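# Move bottle carrier to the window bench spill tray

## Task

Pick up the empty bottle carrier from the shelved bench by the door and set it upright on the floor of the spill tray on the shelved bench by the window. The carrier must never touch the room's floor, or the task fails. Release it and move the robot away afterwards. The carrier counts as placed only if it stays there without the robot supporting it. The robot must not topple or be left leaning, or the task fails.

## Robot and tools

ROBOT. A LinearBot: an omnidirectional wheeled base with strong wheel motors (7 N m) and a column about 1.75 m high. A carriage slides 0 to 1.0 m along the column (lift_m) and holds two identical arms with six joints and a two-finger gripper each. Arm bases sit near 0.57 m + lift_m above the floor, and carriage parts hang about 0.15 m lower than that. A hand reaches 0.78 m from its shoulder but only about 0.38 m below its arm base. A hand is about 0.16 m long and 0.1 m wide (0.14 m when open). Parked arm joints 1 to 6 are 0, 0.05, 0.05, 1.45, 0, 0; parked, the robot is roughly 0.95 m wide and 0.7 m long. Cameras: carriage_camera is fixed, facing forward and tilted about 20 degrees down; left_wrist_camera and right_wrist_camera look out beyond the fingertips. The carriage camera and parked fingertips can be up to 0.45 m above the arm bases. All images are 504x504 pixels with roughly 90 degree field of view and noticeable radial distortion. Loose objects may occasionally get a short push from outside.

FRAMES. Base frame: origin on the floor below the base centre, x forward, y left, z up. left_hand and right_hand report, in this frame, the point halfway between that hand's pads, plus quat_wxyz rotating base axes into hand axes (hand z runs along the fingers, fingers open along hand y; a hand pointing straight up with joints 1, 5, 6 at 0 reads 1, 0, 0, 0). These readings drift from truth, more at long reach. Odometry frame is the base frame at the start; base_odometry counts wheel turns only, so slip looks like motion. Heading runs -3.142 to 3.142, positive to the left.

execute_actions. Arguments: actions, a list with one action or none (empty list just reports state and images); cameras, a list of names from carriage_camera, left_wrist_camera, right_wrist_camera, all (omitted, null or all gives every camera; an empty list gives none). An action may hold base, joints, or both; its motions start together and may finish at different times; no action runs past 15 s.
- base: exactly one key, each a relative offset from where the base last reported itself: translate_m in metres, forward positive, -2 to 2; strafe_m in metres, left positive, -2 to 2; rotate_rad in radians, counter-clockwise positive, -6.3 to 6.3.
- joints: one flat object for both arms and the lift, keyed by joint name, each value an absolute target. lift_m 0 to 1 m. For each arm (left_ and right_ prefixes, same limits): joint1_rad -2.617 to 3.054 (turn about vertical, 0 ahead, positive left); joint2_rad 0 to 3.141 (shoulder: 0 upper arm level backward, 1.57 vertical, 3.14 level forward); joint3_rad 0 to 3.141 (elbow: 0 folded, 3.14 straight); joint4_rad -1.57 to 1.57 (wrist pitch, 0 in line with forearm, positive lifts fingertips); joint5_rad -1.57 to 1.57 (wrist yaw, positive swings fingertips right, opposite to joint1); joint6_rad -2.094 to 2.094 (roll about finger axis, positive clockwise seen from forearm); gripper_m 0 to 0.093, the pad gap in metres. Done tolerances: lift 0.004, joint1 0.02, joint2 and joint3 0.055, joint4 0.04, joints 5 and 6 0.02, gripper 0.004.
Any unknown key or out-of-range number rejects the whole call and nothing moves. Joints or base left out may still be driving toward earlier targets without this showing in the status lines. If a result reports a stop, the later movement, wait and finished_scene calls in that same reply are skipped.

wait: seconds, 0 to 10; commands nothing, returns state and images like an empty action.
zoom_image: camera (one of the three) and region [x0, y0, x1, y1] in pixels of that camera's most recent full image, top-left origin, at most 504 by 504.
finished_scene: scene, an integer; ends the scene for good after the last command is held, and its result says whether the goal was met. Replying with no tool call ends the run.

RESULT LINES. pictures lists cameras in image order. base_status and joint_status per motion: done (for the base, wheels turned the commanded amount, slip included; tiny moves may stop short yet say done); off_target (resting away from target, maybe still pushing; normal for a gripper holding something); contact_stop or time_out (target dropped, holds in place); not_followed after a 'joint command not followed' line with a cause, meaning a self-collision check blocked that arm's targets, which may be retried on later actions; limit_stop_at_motor_heat after a heat stop (resend the target). on_its_own covers motions not commanded in this call; 'held at' gives the held target, not the position. motor_effort is percent of maximum, positive toward higher joint values, peak in brackets; readings carry fixed bias and noise. Lift effort grows with load, and a lift effort that keeps dropping while lowering means a hand or load is resting on something. drive_wheels (ignore sign) higher at rest than after a free move means the base is pressing on something. Joint torques list arm joints in order, never zero in free air, biased and noisy. MOTOR HOT warns at 75 °C; OVER-TEMPERATURE FAULT means an arm was halted (90 °C, 10 s) or went limp and dropped (100 °C). ARM HIT means an arm struck the robot hard.

CAUTIONS. Contact stops arrive late or not at all; arms have none and keep pressing, then spring to target once free. After a blocked drive, back off about 0.2 m along the path (undo a turn), repeat if still pressed; a retry may be needed. Do not let the column strike a table edge the base slid under, and never reverse into such an edge. Tipping risk rises with high carriage, stretched arms, loads, pulling and sudden stops; about 1.5 kg per hand with both arms forward can topple it, and only images reveal a lean. A level hand sags 10 to 17 cm under 1 kg. Grip force is about 45 to 60 N per pad. Keep the arms from striking or pressing each other; to untangle, move the blocked arm clear first, the other in a later action. Outstretched arms overheat even empty, including while you think; fold them when idle. Avoid dropping, slamming or shoving things, and keep motions short since robot time lowers the result.

Each tool is called after "Request:" as name(argument=value, ...) on one line, values as JSON.

## Session

Request:
execute_actions(actions=[])

Scene clock: 0.00 s.
Joint torques (N m, as the arm reports them, + toward a larger angle): no reading
base_odometry: x=+0.000 y=+0.000 heading=+0.000 (m, m, rad; odometry frame)
base_status: not commanded
joint_positions: lift_m=+0.301 left_joint1_rad=+0.001 left_joint2_rad=+0.070 left_joint3_rad=+0.040 left_joint4_rad=+1.444 left_joint5_rad=+0.000 left_joint6_rad=-0.019 left_gripper_m=+0.094 right_joint1_rad=-0.017 right_joint2_rad=+0.050 right_joint3_rad=+0.040 right_joint4_rad=+1.473 right_joint5_rad=+0.052 right_joint6_rad=-0.023 right_gripper_m=+0.095
joint_status: not commanded
motor_effort: lift_m=+19 drive_wheels=+1 (%)
left_hand: x=+0.3053 y=+0.3122 z=+1.3008 quat_wxyz=(+0.997, -0.001, +0.078, -0.009) (m; base frame)
right_hand: x=+0.2919 y=-0.3217 z=+1.3017 quat_wxyz=(+0.998, +0.026, +0.054, -0.021) (m; base frame)
pictures: carriage_camera, left_wrist_camera, right_wrist_camera
Images, in order (width x height): carriage_camera 504x504, left_wrist_camera 504x504, right_wrist_camera 504x504.

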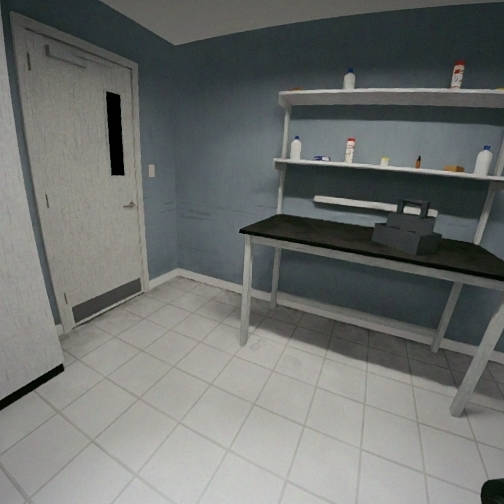

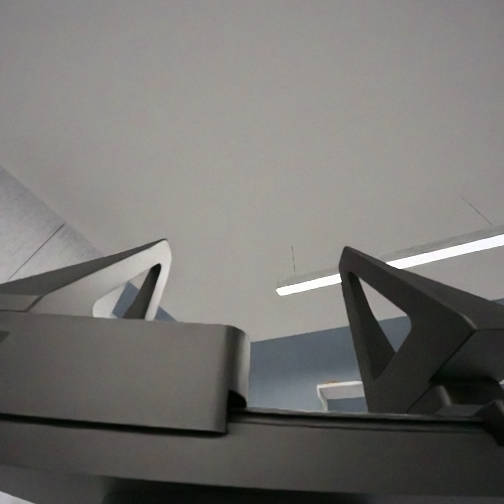

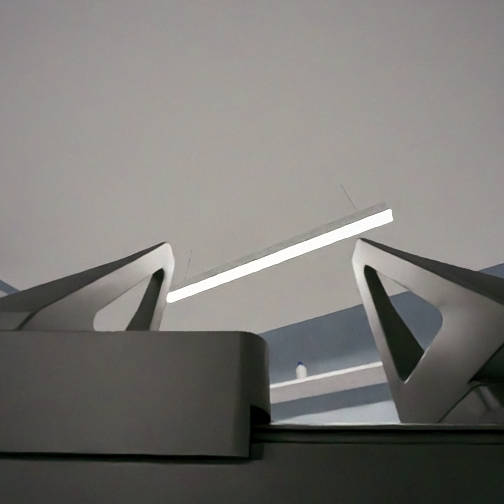

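Request:
execute_actions(actions=[{"base":{"rotate_rad":-0.46},"joints":{"lift_m":0.5}}], cameras=["carriage_camera"])

Request:
zoom_image(camera="carriage_camera", region=[200,180,380,320])

Scene clock: 2.00 s.
Joint torques (N m, as the arm reports them, + toward a larger angle): left_arm=[-0.01  3.52  6.92 -0.11 -0.02  0.1 ] | right_arm=[-0.43  4.31  5.94 -0.17 -0.1   0.02]
base_odometry: x=+0.000 y=+0.000 heading=-0.460 (m, m, rad; odometry frame)
base_status: done
joint_positions: lift_m=+0.500 left_joint1_rad=+0.001 left_joint2_rad=+0.070 left_joint3_rad=+0.040 left_joint4_rad=+1.442 left_joint5_rad=+0.000 left_joint6_rad=-0.019 left_gripper_m=+0.094 right_joint1_rad=-0.017 right_joint2_rad=+0.050 right_joint3_rad=+0.040 right_joint4_rad=+1.472 right_joint5_rad=+0.052 right_joint6_rad=-0.023 right_gripper_m=+0.095
joint_status: all done
motor_effort: lift_m=+17(19) drive_wheels=+4(12) (%)
left_hand: x=+0.3056 y=+0.3122 z=+1.5000 quat_wxyz=(+0.997, -0.001, +0.079, -0.009) (m; base frame)
right_hand: x=+0.2919 y=-0.3217 z=+1.5009 quat_wxyz=(+0.998, +0.026, +0.054, -0.021) (m; base frame)
pictures: carriage_camera
Images, in order (width x height): carriage_camera 504x504.

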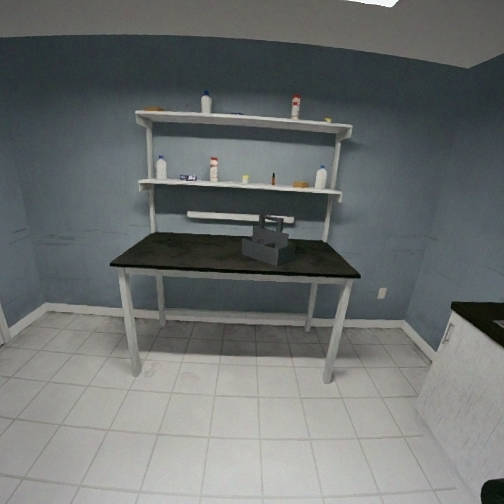

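Region (200, 180, 380, 320) of carriage_camera's 504x504 image, scaled by 2.800, with more detail than that image has.

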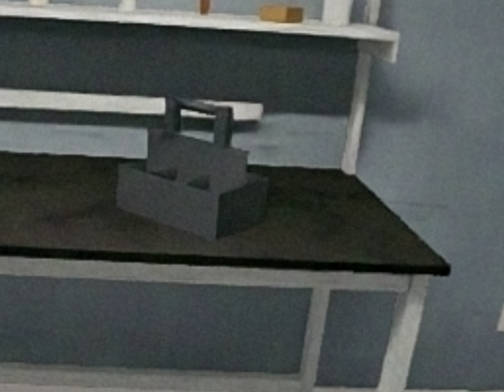

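Request:
execute_actions(actions=[{"base":{"rotate_rad":0.05},"joints":{"lift_m":0.3,"left_joint1_rad":-0.5,"left_joint2_rad":1.6,"left_joint3_rad":1.3,"left_joint4_rad":0.3,"left_joint6_rad":1.57}}])

Scene clock: 4.00 s.
Joint torques (N m, as the arm reports them, + toward a larger angle): left_arm=[-0.88 -7.73 11.57  2.   -0.06  0.1 ] | right_arm=[-0.34  4.28  6.03 -0.19 -0.1   0.03]
base_odometry: x=+0.000 y=+0.000 heading=-0.410 (m, m, rad; odometry frame)
base_status: done
joint_positions: lift_m=+0.300 left_joint1_rad=-0.492 left_joint2_rad=+1.596 left_joint3_rad=+1.275 left_joint4_rad=+0.293 left_joint5_rad=+0.000 left_joint6_rad=+1.564 left_gripper_m=+0.094 right_joint1_rad=-0.017 right_joint2_rad=+0.050 right_joint3_rad=+0.040 right_joint4_rad=+1.473 right_joint5_rad=+0.052 right_joint6_rad=-0.023 right_gripper_m=+0.095
joint_status: all done
motor_effort: lift_m=+17(19) drive_wheels=-2(6) (%)
left_hand: x=+0.7252 y=+0.0646 z=+1.2224 quat_wxyz=(+0.599, +0.614, +0.370, +0.356) (m; base frame)
right_hand: x=+0.2919 y=-0.3217 z=+1.3009 quat_wxyz=(+0.998, +0.026, +0.054, -0.021) (m; base frame)
pictures: carriage_camera, left_wrist_camera, right_wrist_camera
Images, in order (width x height): carriage_camera 504x504, left_wrist_camera 504x504, right_wrist_camera 504x504.

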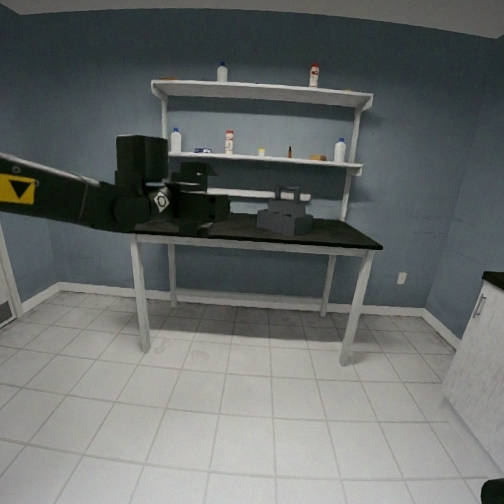

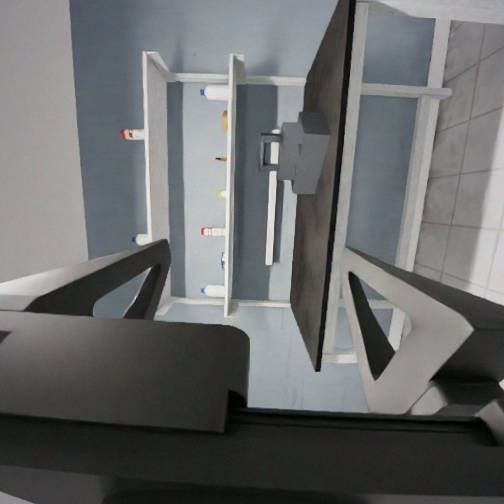

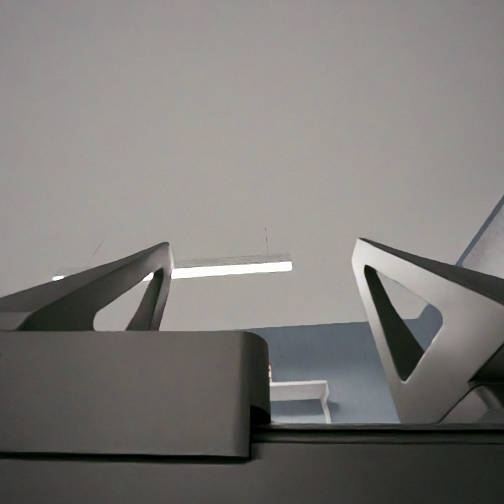

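Request:
execute_actions(actions=[{"base":{"strafe_m":-0.28},"joints":{"lift_m":0.27}}], cameras=[])

Request:
execute_actions(actions=[{"base":{"translate_m":0.6}}], cameras=["carriage_camera","left_wrist_camera"])

Scene clock: 6.73 s.
Joint torques (N m, as the arm reports them, + toward a larger angle): left_arm=[-0.66 -8.01 10.74  1.93 -0.03  0.02] | right_arm=[-0.42  4.22  5.95 -0.17 -0.09  0.04]
base_odometry: x=-0.112 y=-0.257 heading=-0.411 (m, m, rad; odometry frame)
base_status: done
joint_positions: lift_m=+0.270 left_joint1_rad=-0.494 left_joint2_rad=+1.597 left_joint3_rad=+1.285 left_joint4_rad=+0.293 left_joint5_rad=+0.000 left_joint6_rad=+1.564 left_gripper_m=+0.094 right_joint1_rad=-0.017 right_joint2_rad=+0.050 right_joint3_rad=+0.040 right_joint4_rad=+1.473 right_joint5_rad=+0.051 right_joint6_rad=-0.023 right_gripper_m=+0.095
joint_status: all done
motor_effort: lift_m=+18(17) drive_wheels=+5(15) (%)
left_hand: x=+0.7251 y=+0.0635 z=+1.1971 quat_wxyz=(+0.603, +0.612, +0.368, +0.357) (m; base frame)
right_hand: x=+0.2919 y=-0.3215 z=+1.2709 quat_wxyz=(+0.998, +0.025, +0.054, -0.021) (m; base frame)
pictures: none
No camera images: the call's "cameras" was empty. Leave "cameras" out to get every camera's image.

Scene clock: 10.10 s.
Joint torques (N m, as the arm reports them, + toward a larger angle): left_arm=[-0.47 -8.12 10.64  2.01 -0.05  0.1 ] | right_arm=[-0.4   4.33  5.98 -0.16 -0.09  0.03]
base_odometry: x=+0.438 y=-0.497 heading=-0.411 (m, m, rad; odometry frame)
base_status: done
joint_positions: lift_m=+0.270 left_joint1_rad=-0.495 left_joint2_rad=+1.597 left_joint3_rad=+1.285 left_joint4_rad=+0.295 left_joint5_rad=+0.000 left_joint6_rad=+1.564 left_gripper_m=+0.094 right_joint1_rad=-0.017 right_joint2_rad=+0.050 right_joint3_rad=+0.040 right_joint4_rad=+1.472 right_joint5_rad=+0.051 right_joint6_rad=-0.023 right_gripper_m=+0.095
joint_status: not commanded
motor_effort: lift_m=+18(20) drive_wheels=-5(13) (%)
left_hand: x=+0.7250 y=+0.0633 z=+1.1976 quat_wxyz=(+0.603, +0.611, +0.367, +0.357) (m; base frame)
right_hand: x=+0.2919 y=-0.3215 z=+1.2709 quat_wxyz=(+0.998, +0.025, +0.054, -0.021) (m; base frame)
pictures: carriage_camera, left_wrist_camera
Images, in order (width x height): carriage_camera 504x504, left_wrist_camera 504x504.

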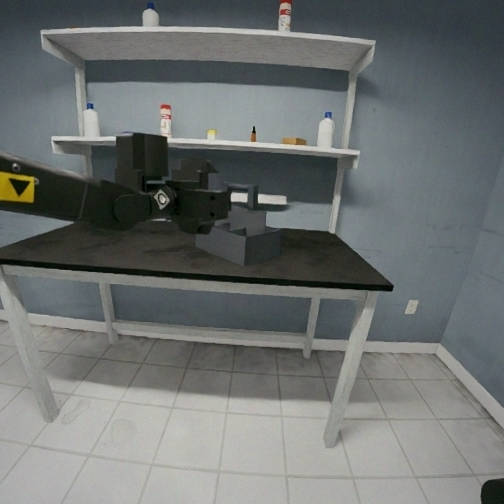

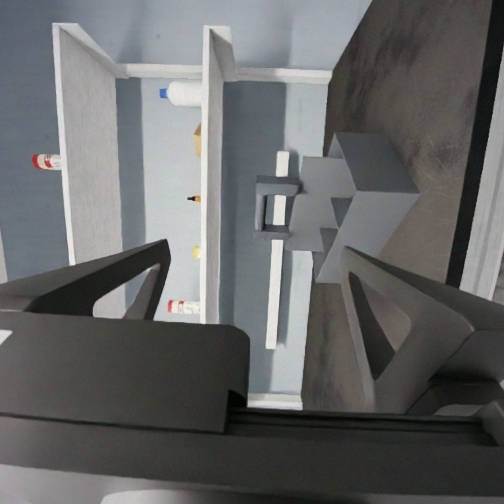

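Request:
execute_actions(actions=[{"base":{"strafe_m":-0.06}}], cameras=[])

Request:
execute_actions(actions=[{"base":{"translate_m":0.22}}], cameras=["carriage_camera","left_wrist_camera"])

Scene clock: 11.57 s.
Joint torques (N m, as the arm reports them, + toward a larger angle): left_arm=[-0.39 -7.84 10.67  1.97 -0.09  0.05] | right_arm=[-0.41  4.34  6.   -0.2  -0.09  0.02]
base_odometry: x=+0.415 y=-0.552 heading=-0.411 (m, m, rad; odometry frame)
base_status: done
joint_positions: lift_m=+0.270 left_joint1_rad=-0.495 left_joint2_rad=+1.597 left_joint3_rad=+1.285 left_joint4_rad=+0.296 left_joint5_rad=+0.000 left_joint6_rad=+1.564 left_gripper_m=+0.094 right_joint1_rad=-0.017 right_joint2_rad=+0.050 right_joint3_rad=+0.040 right_joint4_rad=+1.473 right_joint5_rad=+0.051 right_joint6_rad=-0.023 right_gripper_m=+0.095
joint_status: not commanded
motor_effort: lift_m=+18(17) drive_wheels=+1(11) (%)
left_hand: x=+0.7249 y=+0.0631 z=+1.1977 quat_wxyz=(+0.603, +0.611, +0.367, +0.357) (m; base frame)
right_hand: x=+0.2919 y=-0.3215 z=+1.2709 quat_wxyz=(+0.998, +0.025, +0.054, -0.021) (m; base frame)
pictures: none
No camera images: the call's "cameras" was empty. Leave "cameras" out to get every camera's image.

Scene clock: 13.73 s.
Joint torques (N m, as the arm reports them, + toward a larger angle): left_arm=[-0.45 -7.99 10.65  2.06 -0.09  0.05] | right_arm=[-0.41  4.33  5.95 -0.19 -0.1   0.02]
base_odometry: x=+0.616 y=-0.640 heading=-0.412 (m, m, rad; odometry frame)
base_status: done
joint_positions: lift_m=+0.270 left_joint1_rad=-0.495 left_joint2_rad=+1.597 left_joint3_rad=+1.285 left_joint4_rad=+0.296 left_joint5_rad=+0.000 left_joint6_rad=+1.564 left_gripper_m=+0.094 right_joint1_rad=-0.017 right_joint2_rad=+0.050 right_joint3_rad=+0.040 right_joint4_rad=+1.471 right_joint5_rad=+0.051 right_joint6_rad=-0.023 right_gripper_m=+0.095
joint_status: not commanded
motor_effort: lift_m=+18(18) drive_wheels=-4(7) (%)
left_hand: x=+0.7249 y=+0.0631 z=+1.1978 quat_wxyz=(+0.604, +0.611, +0.367, +0.357) (m; base frame)
right_hand: x=+0.2922 y=-0.3215 z=+1.2708 quat_wxyz=(+0.998, +0.025, +0.055, -0.021) (m; base frame)
pictures: carriage_camera, left_wrist_camera
Images, in order (width x height): carriage_camera 504x504, left_wrist_camera 504x504.

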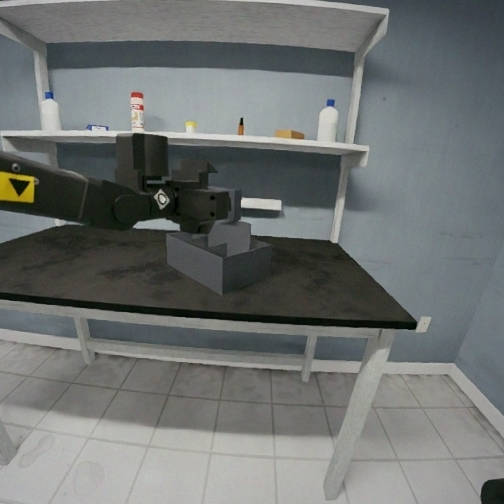

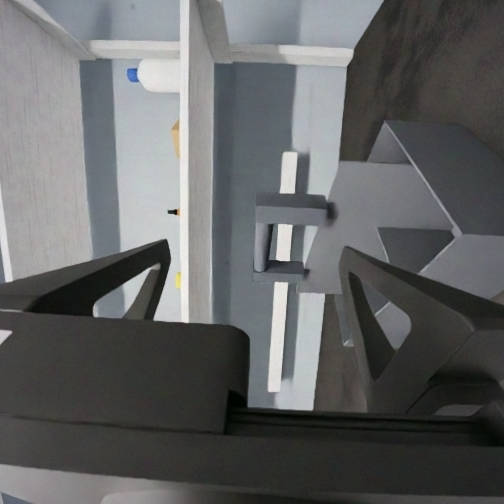

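Request:
execute_actions(actions=[{"base":{"translate_m":0.14},"joints":{"left_gripper_m":0.065}}], cameras=["carriage_camera","left_wrist_camera"])

Scene clock: 15.63 s.
Joint torques (N m, as the arm reports them, + toward a larger angle): left_arm=[-0.74 -7.81 10.51  1.93 -0.08  0.1 ] | right_arm=[-0.38  4.19  5.94 -0.14 -0.07  0.02]
base_odometry: x=+0.744 y=-0.696 heading=-0.412 (m, m, rad; odometry frame)
base_status: done
joint_positions: lift_m=+0.270 left_joint1_rad=-0.495 left_joint2_rad=+1.597 left_joint3_rad=+1.285 left_joint4_rad=+0.296 left_joint5_rad=+0.000 left_joint6_rad=+1.564 left_gripper_m=+0.065 right_joint1_rad=-0.017 right_joint2_rad=+0.050 right_joint3_rad=+0.040 right_joint4_rad=+1.471 right_joint5_rad=+0.051 right_joint6_rad=-0.023 right_gripper_m=+0.095
joint_status: all done
motor_effort: lift_m=+18(19) drive_wheels=-5(11) (%)
left_hand: x=+0.7249 y=+0.0631 z=+1.1978 quat_wxyz=(+0.604, +0.611, +0.367, +0.357) (m; base frame)
right_hand: x=+0.2921 y=-0.3215 z=+1.2708 quat_wxyz=(+0.998, +0.025, +0.055, -0.021) (m; base frame)
pictures: carriage_camera, left_wrist_camera
Images, in order (width x height): carriage_camera 504x504, left_wrist_camera 504x504.

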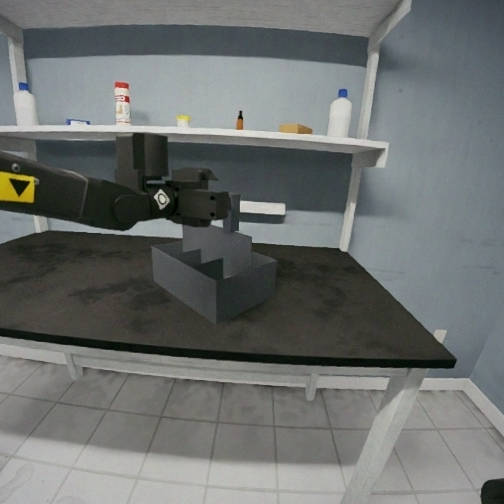

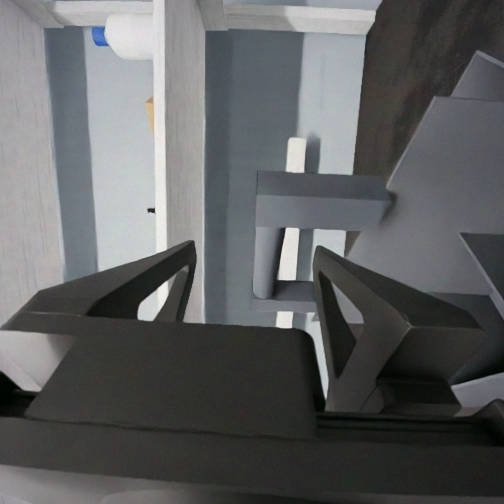

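Request:
execute_actions(actions=[{"base":{"strafe_m":0.02},"joints":{"lift_m":0.262}}], cameras=[])

Request:
execute_actions(actions=[{"base":{"translate_m":0.1}}], cameras=["carriage_camera","left_wrist_camera"])

Scene clock: 16.60 s.
Joint torques (N m, as the arm reports them, + toward a larger angle): left_arm=[-0.46 -8.   10.6   1.94  0.01  0.11] | right_arm=[-0.42  4.24  5.93 -0.18 -0.09  0.02]
base_odometry: x=+0.752 y=-0.678 heading=-0.412 (m, m, rad; odometry frame)
base_status: done
joint_positions: lift_m=+0.262 left_joint1_rad=-0.495 left_joint2_rad=+1.598 left_joint3_rad=+1.285 left_joint4_rad=+0.294 left_joint5_rad=+0.000 left_joint6_rad=+1.564 left_gripper_m=+0.065 right_joint1_rad=-0.017 right_joint2_rad=+0.050 right_joint3_rad=+0.040 right_joint4_rad=+1.471 right_joint5_rad=+0.052 right_joint6_rad=-0.023 right_gripper_m=+0.095
joint_status: all done
motor_effort: lift_m=+17(20) drive_wheels=+3(9) (%)
left_hand: x=+0.7250 y=+0.0628 z=+1.1886 quat_wxyz=(+0.603, +0.612, +0.368, +0.356) (m; base frame)
right_hand: x=+0.2921 y=-0.3217 z=+1.2628 quat_wxyz=(+0.998, +0.026, +0.055, -0.021) (m; base frame)
pictures: none
No camera images: the call's "cameras" was empty. Leave "cameras" out to get every camera's image.

Scene clock: 18.27 s.
Joint torques (N m, as the arm reports them, + toward a larger angle): left_arm=[-0.6  -7.97 10.7   1.97 -0.08  0.07] | right_arm=[-0.38  4.31  5.98 -0.14 -0.1   0.03]
base_odometry: x=+0.844 y=-0.718 heading=-0.412 (m, m, rad; odometry frame)
base_status: done
joint_positions: lift_m=+0.262 left_joint1_rad=-0.495 left_joint2_rad=+1.598 left_joint3_rad=+1.285 left_joint4_rad=+0.295 left_joint5_rad=+0.000 left_joint6_rad=+1.564 left_gripper_m=+0.065 right_joint1_rad=-0.017 right_joint2_rad=+0.050 right_joint3_rad=+0.040 right_joint4_rad=+1.470 right_joint5_rad=+0.052 right_joint6_rad=-0.023 right_gripper_m=+0.095
joint_status: not commanded
motor_effort: lift_m=+18(18) drive_wheels=+3(12) (%)
left_hand: x=+0.7250 y=+0.0628 z=+1.1890 quat_wxyz=(+0.603, +0.612, +0.367, +0.357) (m; base frame)
right_hand: x=+0.2924 y=-0.3217 z=+1.2628 quat_wxyz=(+0.998, +0.026, +0.055, -0.021) (m; base frame)
pictures: carriage_camera, left_wrist_camera
Images, in order (width x height): carriage_camera 504x504, left_wrist_camera 504x504.

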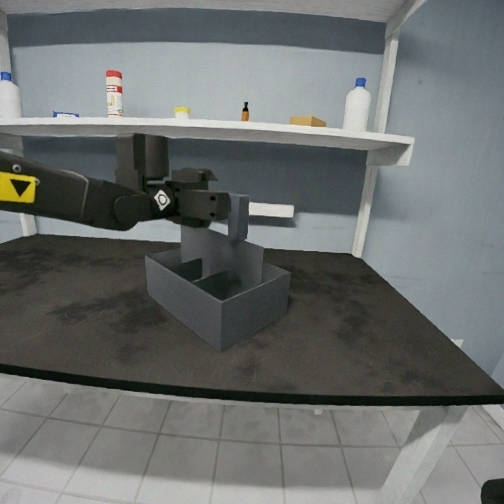

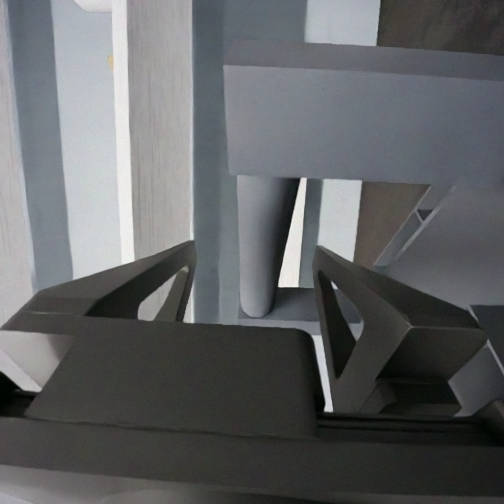

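Request:
execute_actions(actions=[{"base":{"translate_m":0.025}}], cameras=[])

Request:
execute_actions(actions=[{"joints":{"left_gripper_m":0}}], cameras=["left_wrist_camera"])

Request:
execute_actions(actions=[{"joints":{"lift_m":0.33}}], cameras=["carriage_camera","left_wrist_camera"])

Scene clock: 19.47 s.
Joint torques (N m, as the arm reports them, + toward a larger angle): left_arm=[-0.22 -7.98 10.67  1.95 -0.03  0.05] | right_arm=[-0.39  4.26  5.85 -0.14 -0.09  0.02]
base_odometry: x=+0.867 y=-0.728 heading=-0.412 (m, m, rad; odometry frame)
base_status: done
joint_positions: lift_m=+0.262 left_joint1_rad=-0.495 left_joint2_rad=+1.598 left_joint3_rad=+1.285 left_joint4_rad=+0.297 left_joint5_rad=+0.000 left_joint6_rad=+1.564 left_gripper_m=+0.065 right_joint1_rad=-0.017 right_joint2_rad=+0.050 right_joint3_rad=+0.040 right_joint4_rad=+1.471 right_joint5_rad=+0.052 right_joint6_rad=-0.023 right_gripper_m=+0.095
joint_status: not commanded
motor_effort: lift_m=+17(19) drive_wheels=+2(10) (%)
left_hand: x=+0.7251 y=+0.0628 z=+1.1894 quat_wxyz=(+0.604, +0.611, +0.367, +0.357) (m; base frame)
right_hand: x=+0.2923 y=-0.3217 z=+1.2628 quat_wxyz=(+0.998, +0.026, +0.055, -0.021) (m; base frame)
pictures: none
No camera images: the call's "cameras" was empty. Leave "cameras" out to get every camera's image.

Scene clock: 20.10 s.
Joint torques (N m, as the arm reports them, + toward a larger angle): left_arm=[-0.31 -7.95 10.7   2.09 -0.05 -0.03] | right_arm=[-0.41  4.25  5.94 -0.17 -0.09  0.02]
base_odometry: x=+0.867 y=-0.728 heading=-0.412 (m, m, rad; odometry frame)
base_status: not commanded
joint_positions: lift_m=+0.262 left_joint1_rad=-0.495 left_joint2_rad=+1.599 left_joint3_rad=+1.285 left_joint4_rad=+0.282 left_joint5_rad=+0.000 left_joint6_rad=+1.570 left_gripper_m=+0.024 right_joint1_rad=-0.017 right_joint2_rad=+0.050 right_joint3_rad=+0.040 right_joint4_rad=+1.471 right_joint5_rad=+0.052 right_joint6_rad=-0.023 right_gripper_m=+0.095
joint_status: left_gripper_m off_target (ended at +0.024, target +0.000)
motor_effort: lift_m=+17(18) drive_wheels=+3(3) (%)
left_hand: x=+0.7253 y=+0.0627 z=+1.1850 quat_wxyz=(+0.597, +0.617, +0.368, +0.356) (m; base frame)
right_hand: x=+0.2923 y=-0.3217 z=+1.2628 quat_wxyz=(+0.998, +0.026, +0.055, -0.021) (m; base frame)
pictures: left_wrist_camera
Images, in order (width x height): left_wrist_camera 504x504.

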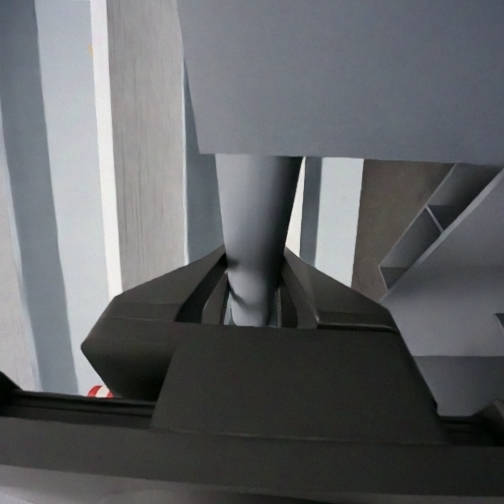

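Scene clock: 21.00 s.
Joint torques (N m, as the arm reports them, + toward a larger angle): left_arm=[-0.65 -9.3  10.79  2.56 -0.05  0.01] | right_arm=[-0.42  4.25  5.95 -0.15 -0.1   0.04]
base_odometry: x=+0.867 y=-0.728 heading=-0.412 (m, m, rad; odometry frame)
base_status: not commanded
joint_positions: lift_m=+0.330 left_joint1_rad=-0.495 left_joint2_rad=+1.613 left_joint3_rad=+1.285 left_joint4_rad=+0.232 left_joint5_rad=+0.001 left_joint6_rad=+1.573 left_gripper_m=+0.024 right_joint1_rad=-0.017 right_joint2_rad=+0.050 right_joint3_rad=+0.040 right_joint4_rad=+1.471 right_joint5_rad=+0.052 right_joint6_rad=-0.023 right_gripper_m=+0.095
joint_status: all done
motor_effort: lift_m=+18(21) drive_wheels=+3(3) (%)
left_hand: x=+0.7273 y=+0.0615 z=+1.2336 quat_wxyz=(+0.577, +0.637, +0.379, +0.345) (m; base frame)
right_hand: x=+0.2923 y=-0.3217 z=+1.3308 quat_wxyz=(+0.998, +0.026, +0.055, -0.021) (m; base frame)
pictures: carriage_camera, left_wrist_camera
Images, in order (width x height): carriage_camera 504x504, left_wrist_camera 504x504.

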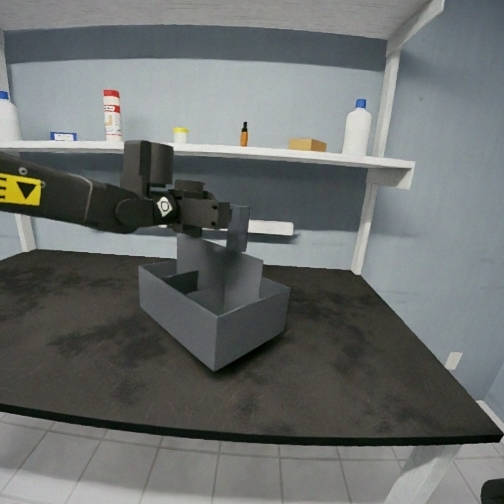

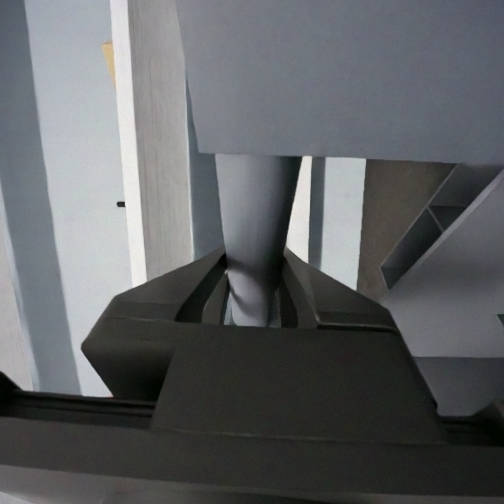

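Request:
execute_actions(actions=[{"base":{"translate_m":-0.9},"joints":{"left_joint4_rad":0.37}}], cameras=[])

Request:
execute_actions(actions=[{"base":{"rotate_rad":-1.57},"joints":{"lift_m":0.45}}], cameras=["carriage_camera"])

Scene clock: 25.30 s.
Joint torques (N m, as the arm reports them, + toward a larger angle): left_arm=[-0.49 -9.43 10.79  2.66 -0.05  0.  ] | right_arm=[-0.37  4.29  5.97 -0.19 -0.1   0.03]
base_odometry: x=+0.042 y=-0.368 heading=-0.411 (m, m, rad; odometry frame)
base_status: done
joint_positions: lift_m=+0.330 left_joint1_rad=-0.495 left_joint2_rad=+1.613 left_joint3_rad=+1.285 left_joint4_rad=+0.288 left_joint5_rad=+0.001 left_joint6_rad=+1.573 left_gripper_m=+0.024 right_joint1_rad=-0.017 right_joint2_rad=+0.050 right_joint3_rad=+0.040 right_joint4_rad=+1.472 right_joint5_rad=+0.052 right_joint6_rad=-0.023 right_gripper_m=+0.095
joint_status: left_joint4_rad off_target (ended at +0.288, target +0.370)
motor_effort: lift_m=+18(19) drive_wheels=-2(23) (%)
left_hand: x=+0.7281 y=+0.0611 z=+1.2476 quat_wxyz=(+0.595, +0.620, +0.369, +0.355) (m; base frame)
right_hand: x=+0.2919 y=-0.3217 z=+1.3308 quat_wxyz=(+0.998, +0.026, +0.054, -0.021) (m; base frame)
pictures: none
No camera images: the call's "cameras" was empty. Leave "cameras" out to get every camera's image.

Scene clock: 28.40 s.
Joint torques (N m, as the arm reports them, + toward a larger angle): left_arm=[-0.62 -9.38 10.67  2.61 -0.03  0.05] | right_arm=[-0.44  4.21  6.05 -0.14 -0.11  0.01]
base_odometry: x=+0.042 y=-0.368 heading=-1.981 (m, m, rad; odometry frame)
base_status: done
joint_positions: lift_m=+0.450 left_joint1_rad=-0.495 left_joint2_rad=+1.614 left_joint3_rad=+1.285 left_joint4_rad=+0.295 left_joint5_rad=-0.002 left_joint6_rad=+1.573 left_gripper_m=+0.024 right_joint1_rad=-0.017 right_joint2_rad=+0.050 right_joint3_rad=+0.040 right_joint4_rad=+1.469 right_joint5_rad=+0.052 right_joint6_rad=-0.023 right_gripper_m=+0.095
joint_status: all done
motor_effort: lift_m=+16(22) drive_wheels=+4(11) (%)
left_hand: x=+0.7285 y=+0.0613 z=+1.3689 quat_wxyz=(+0.596, +0.618, +0.368, +0.357) (m; base frame)
right_hand: x=+0.2927 y=-0.3216 z=+1.4508 quat_wxyz=(+0.998, +0.026, +0.056, -0.021) (m; base frame)
pictures: carriage_camera
Images, in order (width x height): carriage_camera 504x504.

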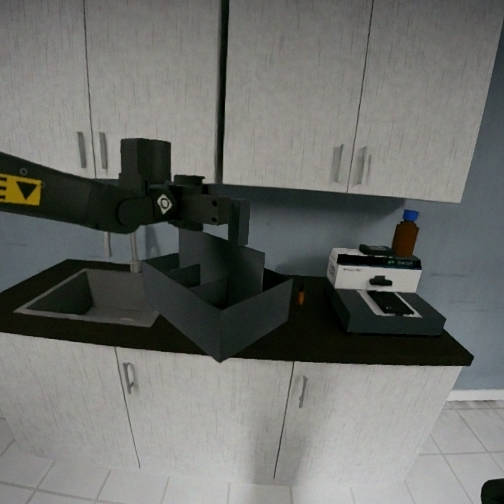

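Request:
execute_actions(actions=[{"base":{"rotate_rad":-1.4}}], cameras=["carriage_camera"])

Scene clock: 31.40 s.
Joint torques (N m, as the arm reports them, + toward a larger angle): left_arm=[-0.48 -9.39 10.66  2.6  -0.02  0.  ] | right_arm=[-0.39  4.27  6.02 -0.15 -0.08  0.03]
base_odometry: x=+0.042 y=-0.368 heading=+2.902 (m, m, rad; odometry frame)
base_status: done
joint_positions: lift_m=+0.450 left_joint1_rad=-0.495 left_joint2_rad=+1.614 left_joint3_rad=+1.285 left_joint4_rad=+0.294 left_joint5_rad=-0.002 left_joint6_rad=+1.573 left_gripper_m=+0.024 right_joint1_rad=-0.017 right_joint2_rad=+0.050 right_joint3_rad=+0.040 right_joint4_rad=+1.469 right_joint5_rad=+0.052 right_joint6_rad=-0.023 right_gripper_m=+0.095
joint_status: not commanded
motor_effort: lift_m=+19(17) drive_wheels=+4(14) (%)
left_hand: x=+0.7285 y=+0.0613 z=+1.3685 quat_wxyz=(+0.596, +0.618, +0.368, +0.357) (m; base frame)
right_hand: x=+0.2927 y=-0.3217 z=+1.4508 quat_wxyz=(+0.998, +0.026, +0.056, -0.021) (m; base frame)
pictures: carriage_camera
Images, in order (width x height): carriage_camera 504x504.

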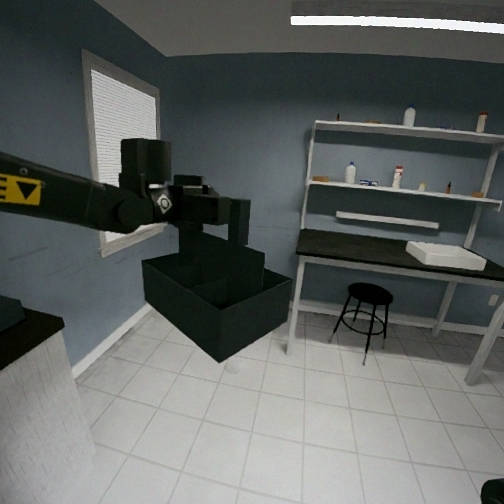

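Request:
execute_actions(actions=[{"base":{"rotate_rad":-0.17},"joints":{"left_joint1_rad":0.3}}], cameras=[])

Request:
execute_actions(actions=[{"base":{"translate_m":0.5}}], cameras=["carriage_camera"])

Request:
execute_actions(actions=[{"base":{"strafe_m":-0.9}}], cameras=["carriage_camera"])

Scene clock: 32.87 s.
Joint torques (N m, as the arm reports them, + toward a larger angle): left_arm=[-0.25 -9.12 10.56  2.63  0.06 -0.04] | right_arm=[-0.38  4.28  6.05 -0.14 -0.1   0.04]
base_odometry: x=+0.042 y=-0.368 heading=+2.733 (m, m, rad; odometry frame)
base_status: done
joint_positions: lift_m=+0.450 left_joint1_rad=+0.301 left_joint2_rad=+1.614 left_joint3_rad=+1.285 left_joint4_rad=+0.293 left_joint5_rad=-0.004 left_joint6_rad=+1.575 left_gripper_m=+0.024 right_joint1_rad=-0.017 right_joint2_rad=+0.050 right_joint3_rad=+0.040 right_joint4_rad=+1.470 right_joint5_rad=+0.052 right_joint6_rad=-0.023 right_gripper_m=+0.095
joint_status: all done
motor_effort: lift_m=+18(18) drive_wheels=+5(12) (%)
left_hand: x=+0.7680 y=+0.4694 z=+1.3684 quat_wxyz=(+0.410, +0.427, +0.580, +0.560) (m; base frame)
right_hand: x=+0.2925 y=-0.3217 z=+1.4508 quat_wxyz=(+0.998, +0.026, +0.055, -0.021) (m; base frame)
pictures: none
No camera images: the call's "cameras" was empty. Leave "cameras" out to get every camera's image.

Scene clock: 36.10 s.
Joint torques (N m, as the arm reports them, + toward a larger angle): left_arm=[-0.12 -9.49 10.77  2.7  -0.02 -0.02] | right_arm=[-0.34  4.28  6.02 -0.12 -0.08  0.04]
base_odometry: x=-0.416 y=-0.169 heading=+2.732 (m, m, rad; odometry frame)
base_status: done
joint_positions: lift_m=+0.450 left_joint1_rad=+0.301 left_joint2_rad=+1.614 left_joint3_rad=+1.285 left_joint4_rad=+0.289 left_joint5_rad=-0.004 left_joint6_rad=+1.575 left_gripper_m=+0.024 right_joint1_rad=-0.017 right_joint2_rad=+0.050 right_joint3_rad=+0.040 right_joint4_rad=+1.469 right_joint5_rad=+0.052 right_joint6_rad=-0.023 right_gripper_m=+0.095
joint_status: not commanded
motor_effort: lift_m=+17(17) drive_wheels=-5(18) (%)
left_hand: x=+0.7680 y=+0.4694 z=+1.3673 quat_wxyz=(+0.409, +0.428, +0.581, +0.559) (m; base frame)
right_hand: x=+0.2926 y=-0.3217 z=+1.4508 quat_wxyz=(+0.998, +0.026, +0.056, -0.021) (m; base frame)
pictures: carriage_camera
Images, in order (width x height): carriage_camera 504x504.

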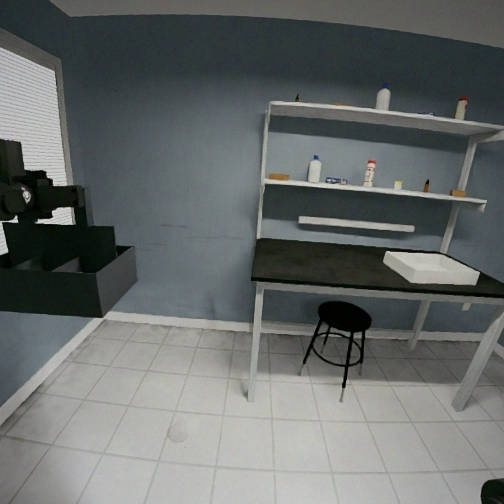

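Scene clock: 40.17 s.
Joint torques (N m, as the arm reports them, + toward a larger angle): left_arm=[-0.07 -9.2  10.69  2.74 -0.03 -0.03] | right_arm=[-0.39  4.28  5.98 -0.16 -0.08  0.03]
base_odometry: x=-0.058 y=+0.657 heading=+2.732 (m, m, rad; odometry frame)
base_status: done
joint_positions: lift_m=+0.450 left_joint1_rad=+0.300 left_joint2_rad=+1.614 left_joint3_rad=+1.285 left_joint4_rad=+0.288 left_joint5_rad=-0.002 left_joint6_rad=+1.574 left_gripper_m=+0.024 right_joint1_rad=-0.017 right_joint2_rad=+0.050 right_joint3_rad=+0.040 right_joint4_rad=+1.470 right_joint5_rad=+0.052 right_joint6_rad=-0.023 right_gripper_m=+0.095
joint_status: not commanded
motor_effort: lift_m=+17(17) drive_wheels=-2(9) (%)
left_hand: x=+0.7682 y=+0.4686 z=+1.3672 quat_wxyz=(+0.410, +0.429, +0.580, +0.558) (m; base frame)
right_hand: x=+0.2925 y=-0.3217 z=+1.4508 quat_wxyz=(+0.998, +0.026, +0.055, -0.021) (m; base frame)
pictures: carriage_camera
Images, in order (width x height): carriage_camera 504x504.

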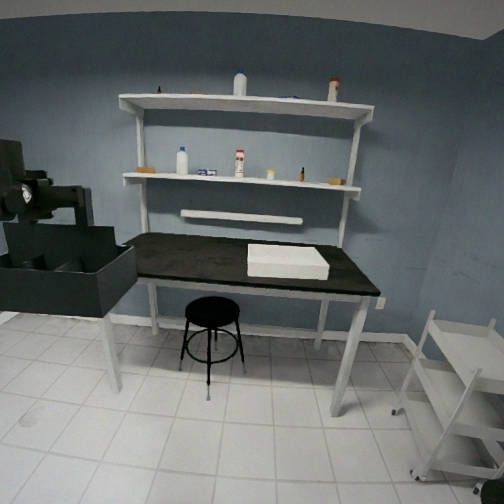

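Request:
execute_actions(actions=[{"base":{"strafe_m":-0.25},"joints":{"left_joint1_rad":-0.8,"left_joint5_rad":-1.1,"left_joint2_rad":1.8,"left_joint3_rad":1.5}}], cameras=[])

Request:
execute_actions(actions=[{"base":{"translate_m":0.5}}], cameras=["carriage_camera"])

Scene clock: 42.67 s.
Joint torques (N m, as the arm reports them, + toward a larger angle): left_arm=[  0.47 -11.96  12.93   2.19  -0.29   0.08] | right_arm=[-0.35  4.27  6.08 -0.14 -0.1   0.04]
base_odometry: x=+0.041 y=+0.887 heading=+2.732 (m, m, rad; odometry frame)
base_status: done
joint_positions: lift_m=+0.450 left_joint1_rad=-0.808 left_joint2_rad=+1.826 left_joint3_rad=+1.455 left_joint4_rad=+0.309 left_joint5_rad=-1.086 left_joint6_rad=+1.567 left_gripper_m=+0.024 right_joint1_rad=-0.017 right_joint2_rad=+0.050 right_joint3_rad=+0.040 right_joint4_rad=+1.470 right_joint5_rad=+0.052 right_joint6_rad=-0.023 right_gripper_m=+0.095
joint_status: all done
motor_effort: lift_m=+17(17) drive_wheels=-1(16) (%)
left_hand: x=+0.7125 y=+0.0627 z=+1.3492 quat_wxyz=(+0.405, +0.446, +0.561, +0.567) (m; base frame)
right_hand: x=+0.2925 y=-0.3217 z=+1.4508 quat_wxyz=(+0.998, +0.026, +0.055, -0.021) (m; base frame)
pictures: none
No camera images: the call's "cameras" was empty. Leave "cameras" out to get every camera's image.

Scene clock: 45.77 s.
Joint torques (N m, as the arm reports them, + toward a larger angle): left_arm=[  0.61 -12.01  12.89   2.14  -0.16   0.05] | right_arm=[-0.45  4.23  5.95 -0.14 -0.08  0.03]
base_odometry: x=-0.417 y=+1.086 heading=+2.732 (m, m, rad; odometry frame)
base_status: done
joint_positions: lift_m=+0.450 left_joint1_rad=-0.806 left_joint2_rad=+1.826 left_joint3_rad=+1.455 left_joint4_rad=+0.313 left_joint5_rad=-1.088 left_joint6_rad=+1.567 left_gripper_m=+0.024 right_joint1_rad=-0.017 right_joint2_rad=+0.050 right_joint3_rad=+0.040 right_joint4_rad=+1.469 right_joint5_rad=+0.052 right_joint6_rad=-0.023 right_gripper_m=+0.095
joint_status: not commanded
motor_effort: lift_m=+17(18) drive_wheels=-5(16) (%)
left_hand: x=+0.7129 y=+0.0639 z=+1.3498 quat_wxyz=(+0.406, +0.444, +0.563, +0.568) (m; base frame)
right_hand: x=+0.2926 y=-0.3217 z=+1.4508 quat_wxyz=(+0.998, +0.026, +0.056, -0.021) (m; base frame)
pictures: carriage_camera
Images, in order (width x height): carriage_camera 504x504.

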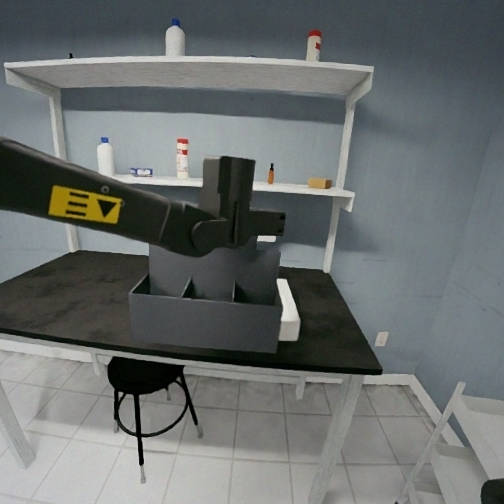

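Request:
execute_actions(actions=[{"base":{"strafe_m":-0.03},"joints":{"lift_m":0.42}}], cameras=[])

Request:
execute_actions(actions=[{"base":{"translate_m":0.27}}], cameras=["carriage_camera","left_wrist_camera"])

Scene clock: 47.07 s.
Joint torques (N m, as the arm reports them, + toward a larger angle): left_arm=[  0.45 -11.71  11.69   2.16  -0.21   0.  ] | right_arm=[-0.46  4.25  5.91 -0.17 -0.1   0.02]
base_odometry: x=-0.406 y=+1.114 heading=+2.732 (m, m, rad; odometry frame)
base_status: done
joint_positions: lift_m=+0.420 left_joint1_rad=-0.805 left_joint2_rad=+1.826 left_joint3_rad=+1.470 left_joint4_rad=+0.312 left_joint5_rad=-1.094 left_joint6_rad=+1.570 left_gripper_m=+0.024 right_joint1_rad=-0.017 right_joint2_rad=+0.050 right_joint3_rad=+0.040 right_joint4_rad=+1.471 right_joint5_rad=+0.052 right_joint6_rad=-0.023 right_gripper_m=+0.095
joint_status: all done
motor_effort: lift_m=+17(19) drive_wheels=+3(10) (%)
left_hand: x=+0.7132 y=+0.0648 z=+1.3253 quat_wxyz=(+0.408, +0.438, +0.564, +0.569) (m; base frame)
right_hand: x=+0.2923 y=-0.3216 z=+1.4208 quat_wxyz=(+0.998, +0.026, +0.055, -0.021) (m; base frame)
pictures: none
No camera images: the call's "cameras" was empty. Leave "cameras" out to get every camera's image.

Scene clock: 49.43 s.
Joint torques (N m, as the arm reports them, + toward a larger angle): left_arm=[  0.41 -11.81  11.86   2.2   -0.14   0.  ] | right_arm=[-0.31  4.29  5.95 -0.14 -0.09  0.02]
base_odometry: x=-0.653 y=+1.221 heading=+2.731 (m, m, rad; odometry frame)
base_status: done
joint_positions: lift_m=+0.420 left_joint1_rad=-0.805 left_joint2_rad=+1.826 left_joint3_rad=+1.470 left_joint4_rad=+0.315 left_joint5_rad=-1.094 left_joint6_rad=+1.570 left_gripper_m=+0.024 right_joint1_rad=-0.017 right_joint2_rad=+0.050 right_joint3_rad=+0.040 right_joint4_rad=+1.470 right_joint5_rad=+0.052 right_joint6_rad=-0.023 right_gripper_m=+0.095
joint_status: not commanded
motor_effort: lift_m=+19(19) drive_wheels=-5(14) (%)
left_hand: x=+0.7133 y=+0.0649 z=+1.3258 quat_wxyz=(+0.409, +0.437, +0.564, +0.569) (m; base frame)
right_hand: x=+0.2925 y=-0.3216 z=+1.4207 quat_wxyz=(+0.998, +0.026, +0.055, -0.021) (m; base frame)
pictures: carriage_camera, left_wrist_camera
Images, in order (width x height): carriage_camera 504x504, left_wrist_camera 504x504.

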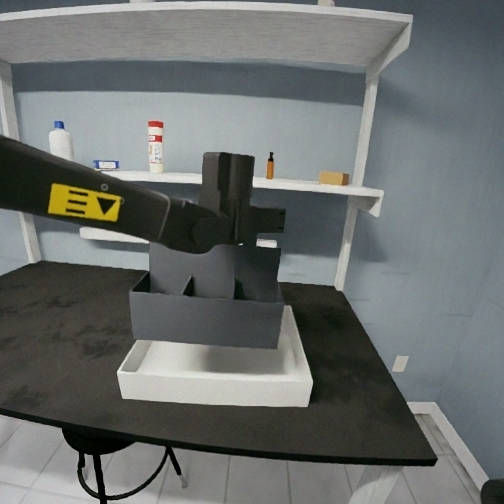

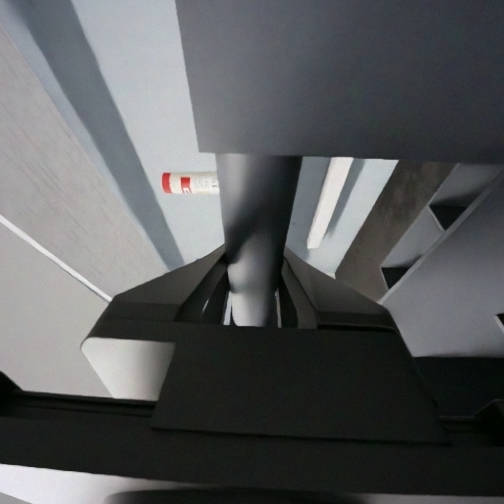

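Request:
execute_actions(actions=[{"base":{"strafe_m":-0.015},"joints":{"lift_m":0.385}}], cameras=["carriage_camera"])

Request:
execute_actions(actions=[{"joints":{"lift_m":0.32}}], cameras=["carriage_camera"])

Scene clock: 50.33 s.
Joint torques (N m, as the arm reports them, + toward a larger angle): left_arm=[  0.22 -12.1   11.82   2.19  -0.13   0.03] | right_arm=[-0.37  4.27  5.89 -0.13 -0.11  0.02]
base_odometry: x=-0.647 y=+1.235 heading=+2.732 (m, m, rad; odometry frame)
base_status: done
joint_positions: lift_m=+0.385 left_joint1_rad=-0.805 left_joint2_rad=+1.826 left_joint3_rad=+1.470 left_joint4_rad=+0.312 left_joint5_rad=-1.095 left_joint6_rad=+1.571 left_gripper_m=+0.024 right_joint1_rad=-0.017 right_joint2_rad=+0.050 right_joint3_rad=+0.040 right_joint4_rad=+1.471 right_joint5_rad=+0.053 right_joint6_rad=-0.023 right_gripper_m=+0.095
joint_status: all done
motor_effort: lift_m=+18(20) drive_wheels=+4(7) (%)
left_hand: x=+0.7132 y=+0.0651 z=+1.2903 quat_wxyz=(+0.407, +0.438, +0.564, +0.569) (m; base frame)
right_hand: x=+0.2923 y=-0.3218 z=+1.3858 quat_wxyz=(+0.998, +0.026, +0.055, -0.021) (m; base frame)
pictures: carriage_camera
Images, in order (width x height): carriage_camera 504x504.

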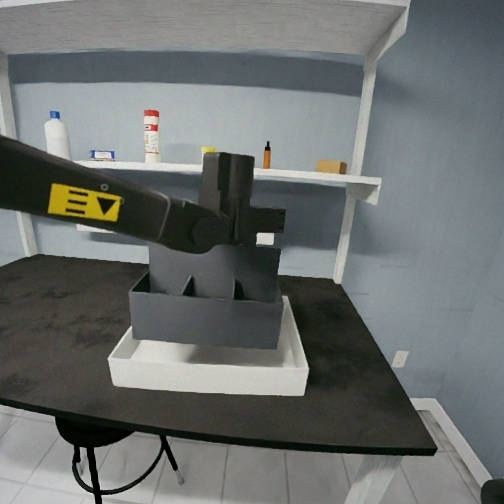

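Scene clock: 51.13 s.
Joint torques (N m, as the arm reports them, + toward a larger angle): left_arm=[  0.32 -11.69  11.67   2.24  -0.12   0.04] | right_arm=[-0.36  4.28  6.   -0.16 -0.09  0.03]
base_odometry: x=-0.647 y=+1.235 heading=+2.732 (m, m, rad; odometry frame)
base_status: not commanded
joint_positions: lift_m=+0.320 left_joint1_rad=-0.805 left_joint2_rad=+1.825 left_joint3_rad=+1.470 left_joint4_rad=+0.311 left_joint5_rad=-1.095 left_joint6_rad=+1.571 left_gripper_m=+0.024 right_joint1_rad=-0.017 right_joint2_rad=+0.050 right_joint3_rad=+0.040 right_joint4_rad=+1.471 right_joint5_rad=+0.052 right_joint6_rad=-0.023 right_gripper_m=+0.095
joint_status: all done
motor_effort: lift_m=+17(18) drive_wheels=+3(3) (%)
left_hand: x=+0.7131 y=+0.0654 z=+1.2255 quat_wxyz=(+0.406, +0.438, +0.564, +0.570) (m; base frame)
right_hand: x=+0.2922 y=-0.3217 z=+1.3208 quat_wxyz=(+0.998, +0.026, +0.055, -0.021) (m; base frame)
pictures: carriage_camera
Images, in order (width x height): carriage_camera 504x504.

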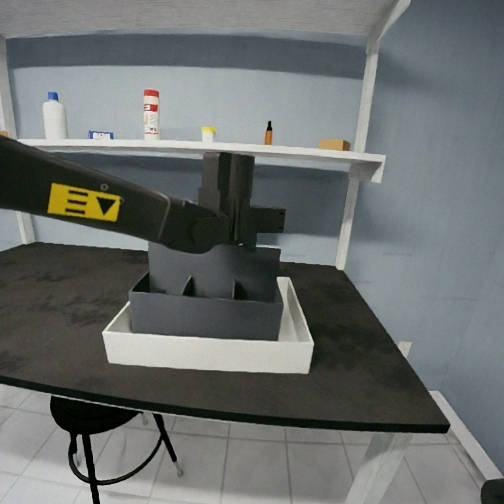

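Request:
execute_actions(actions=[{"joints":{"lift_m":0.28}}], cameras=[])

Request:
execute_actions(actions=[{"joints":{"left_gripper_m":0.065}}], cameras=["carriage_camera","left_wrist_camera"])

Scene clock: 51.90 s.
Joint torques (N m, as the arm reports them, + toward a larger angle): left_arm=[  0.23 -11.9   11.7    1.96  -0.03   0.08] | right_arm=[-0.37  4.21  5.99 -0.19 -0.1   0.03]
base_odometry: x=-0.647 y=+1.235 heading=+2.732 (m, m, rad; odometry frame)
base_status: not commanded
joint_positions: lift_m=+0.280 left_joint1_rad=-0.803 left_joint2_rad=+1.826 left_joint3_rad=+1.470 left_joint4_rad=+0.339 left_joint5_rad=-1.103 left_joint6_rad=+1.564 left_gripper_m=+0.024 right_joint1_rad=-0.017 right_joint2_rad=+0.050 right_joint3_rad=+0.040 right_joint4_rad=+1.472 right_joint5_rad=+0.052 right_joint6_rad=-0.023 right_gripper_m=+0.095
joint_status: all done
motor_effort: lift_m=+17(19) drive_wheels=+4(3) (%)
left_hand: x=+0.7133 y=+0.0673 z=+1.1896 quat_wxyz=(+0.416, +0.424, +0.570, +0.569) (m; base frame)
right_hand: x=+0.2920 y=-0.3217 z=+1.2808 quat_wxyz=(+0.998, +0.026, +0.055, -0.021) (m; base frame)
pictures: none
No camera images: the call's "cameras" was empty. Leave "cameras" out to get every camera's image.

Scene clock: 52.53 s.
Joint torques (N m, as the arm reports them, + toward a larger angle): left_arm=[  0.41 -11.7   11.59   1.78   0.02   0.08] | right_arm=[-0.37  4.27  5.96 -0.17 -0.09  0.03]
base_odometry: x=-0.647 y=+1.235 heading=+2.732 (m, m, rad; odometry frame)
base_status: not commanded
joint_positions: lift_m=+0.280 left_joint1_rad=-0.803 left_joint2_rad=+1.826 left_joint3_rad=+1.470 left_joint4_rad=+0.357 left_joint5_rad=-1.103 left_joint6_rad=+1.564 left_gripper_m=+0.065 right_joint1_rad=-0.017 right_joint2_rad=+0.050 right_joint3_rad=+0.040 right_joint4_rad=+1.472 right_joint5_rad=+0.052 right_joint6_rad=-0.023 right_gripper_m=+0.095
joint_status: all done
motor_effort: lift_m=+19(18) drive_wheels=+3(3) (%)
left_hand: x=+0.7133 y=+0.0673 z=+1.1924 quat_wxyz=(+0.422, +0.417, +0.571, +0.568) (m; base frame)
right_hand: x=+0.2920 y=-0.3217 z=+1.2808 quat_wxyz=(+0.998, +0.026, +0.055, -0.021) (m; base frame)
pictures: carriage_camera, left_wrist_camera
Images, in order (width x height): carriage_camera 504x504, left_wrist_camera 504x504.

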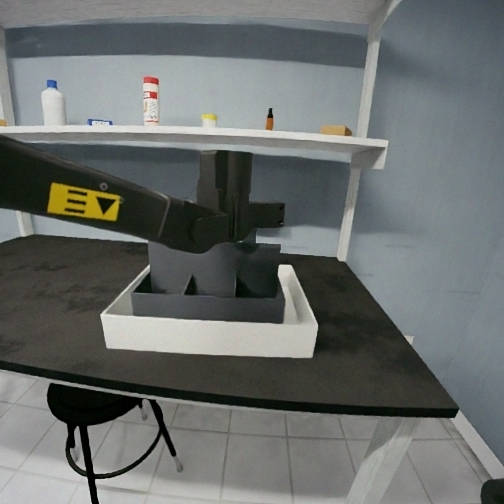

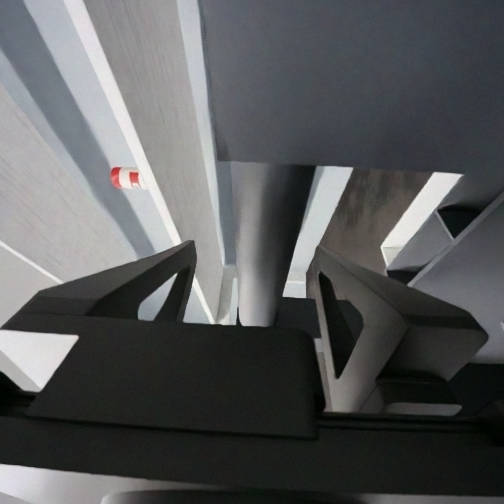

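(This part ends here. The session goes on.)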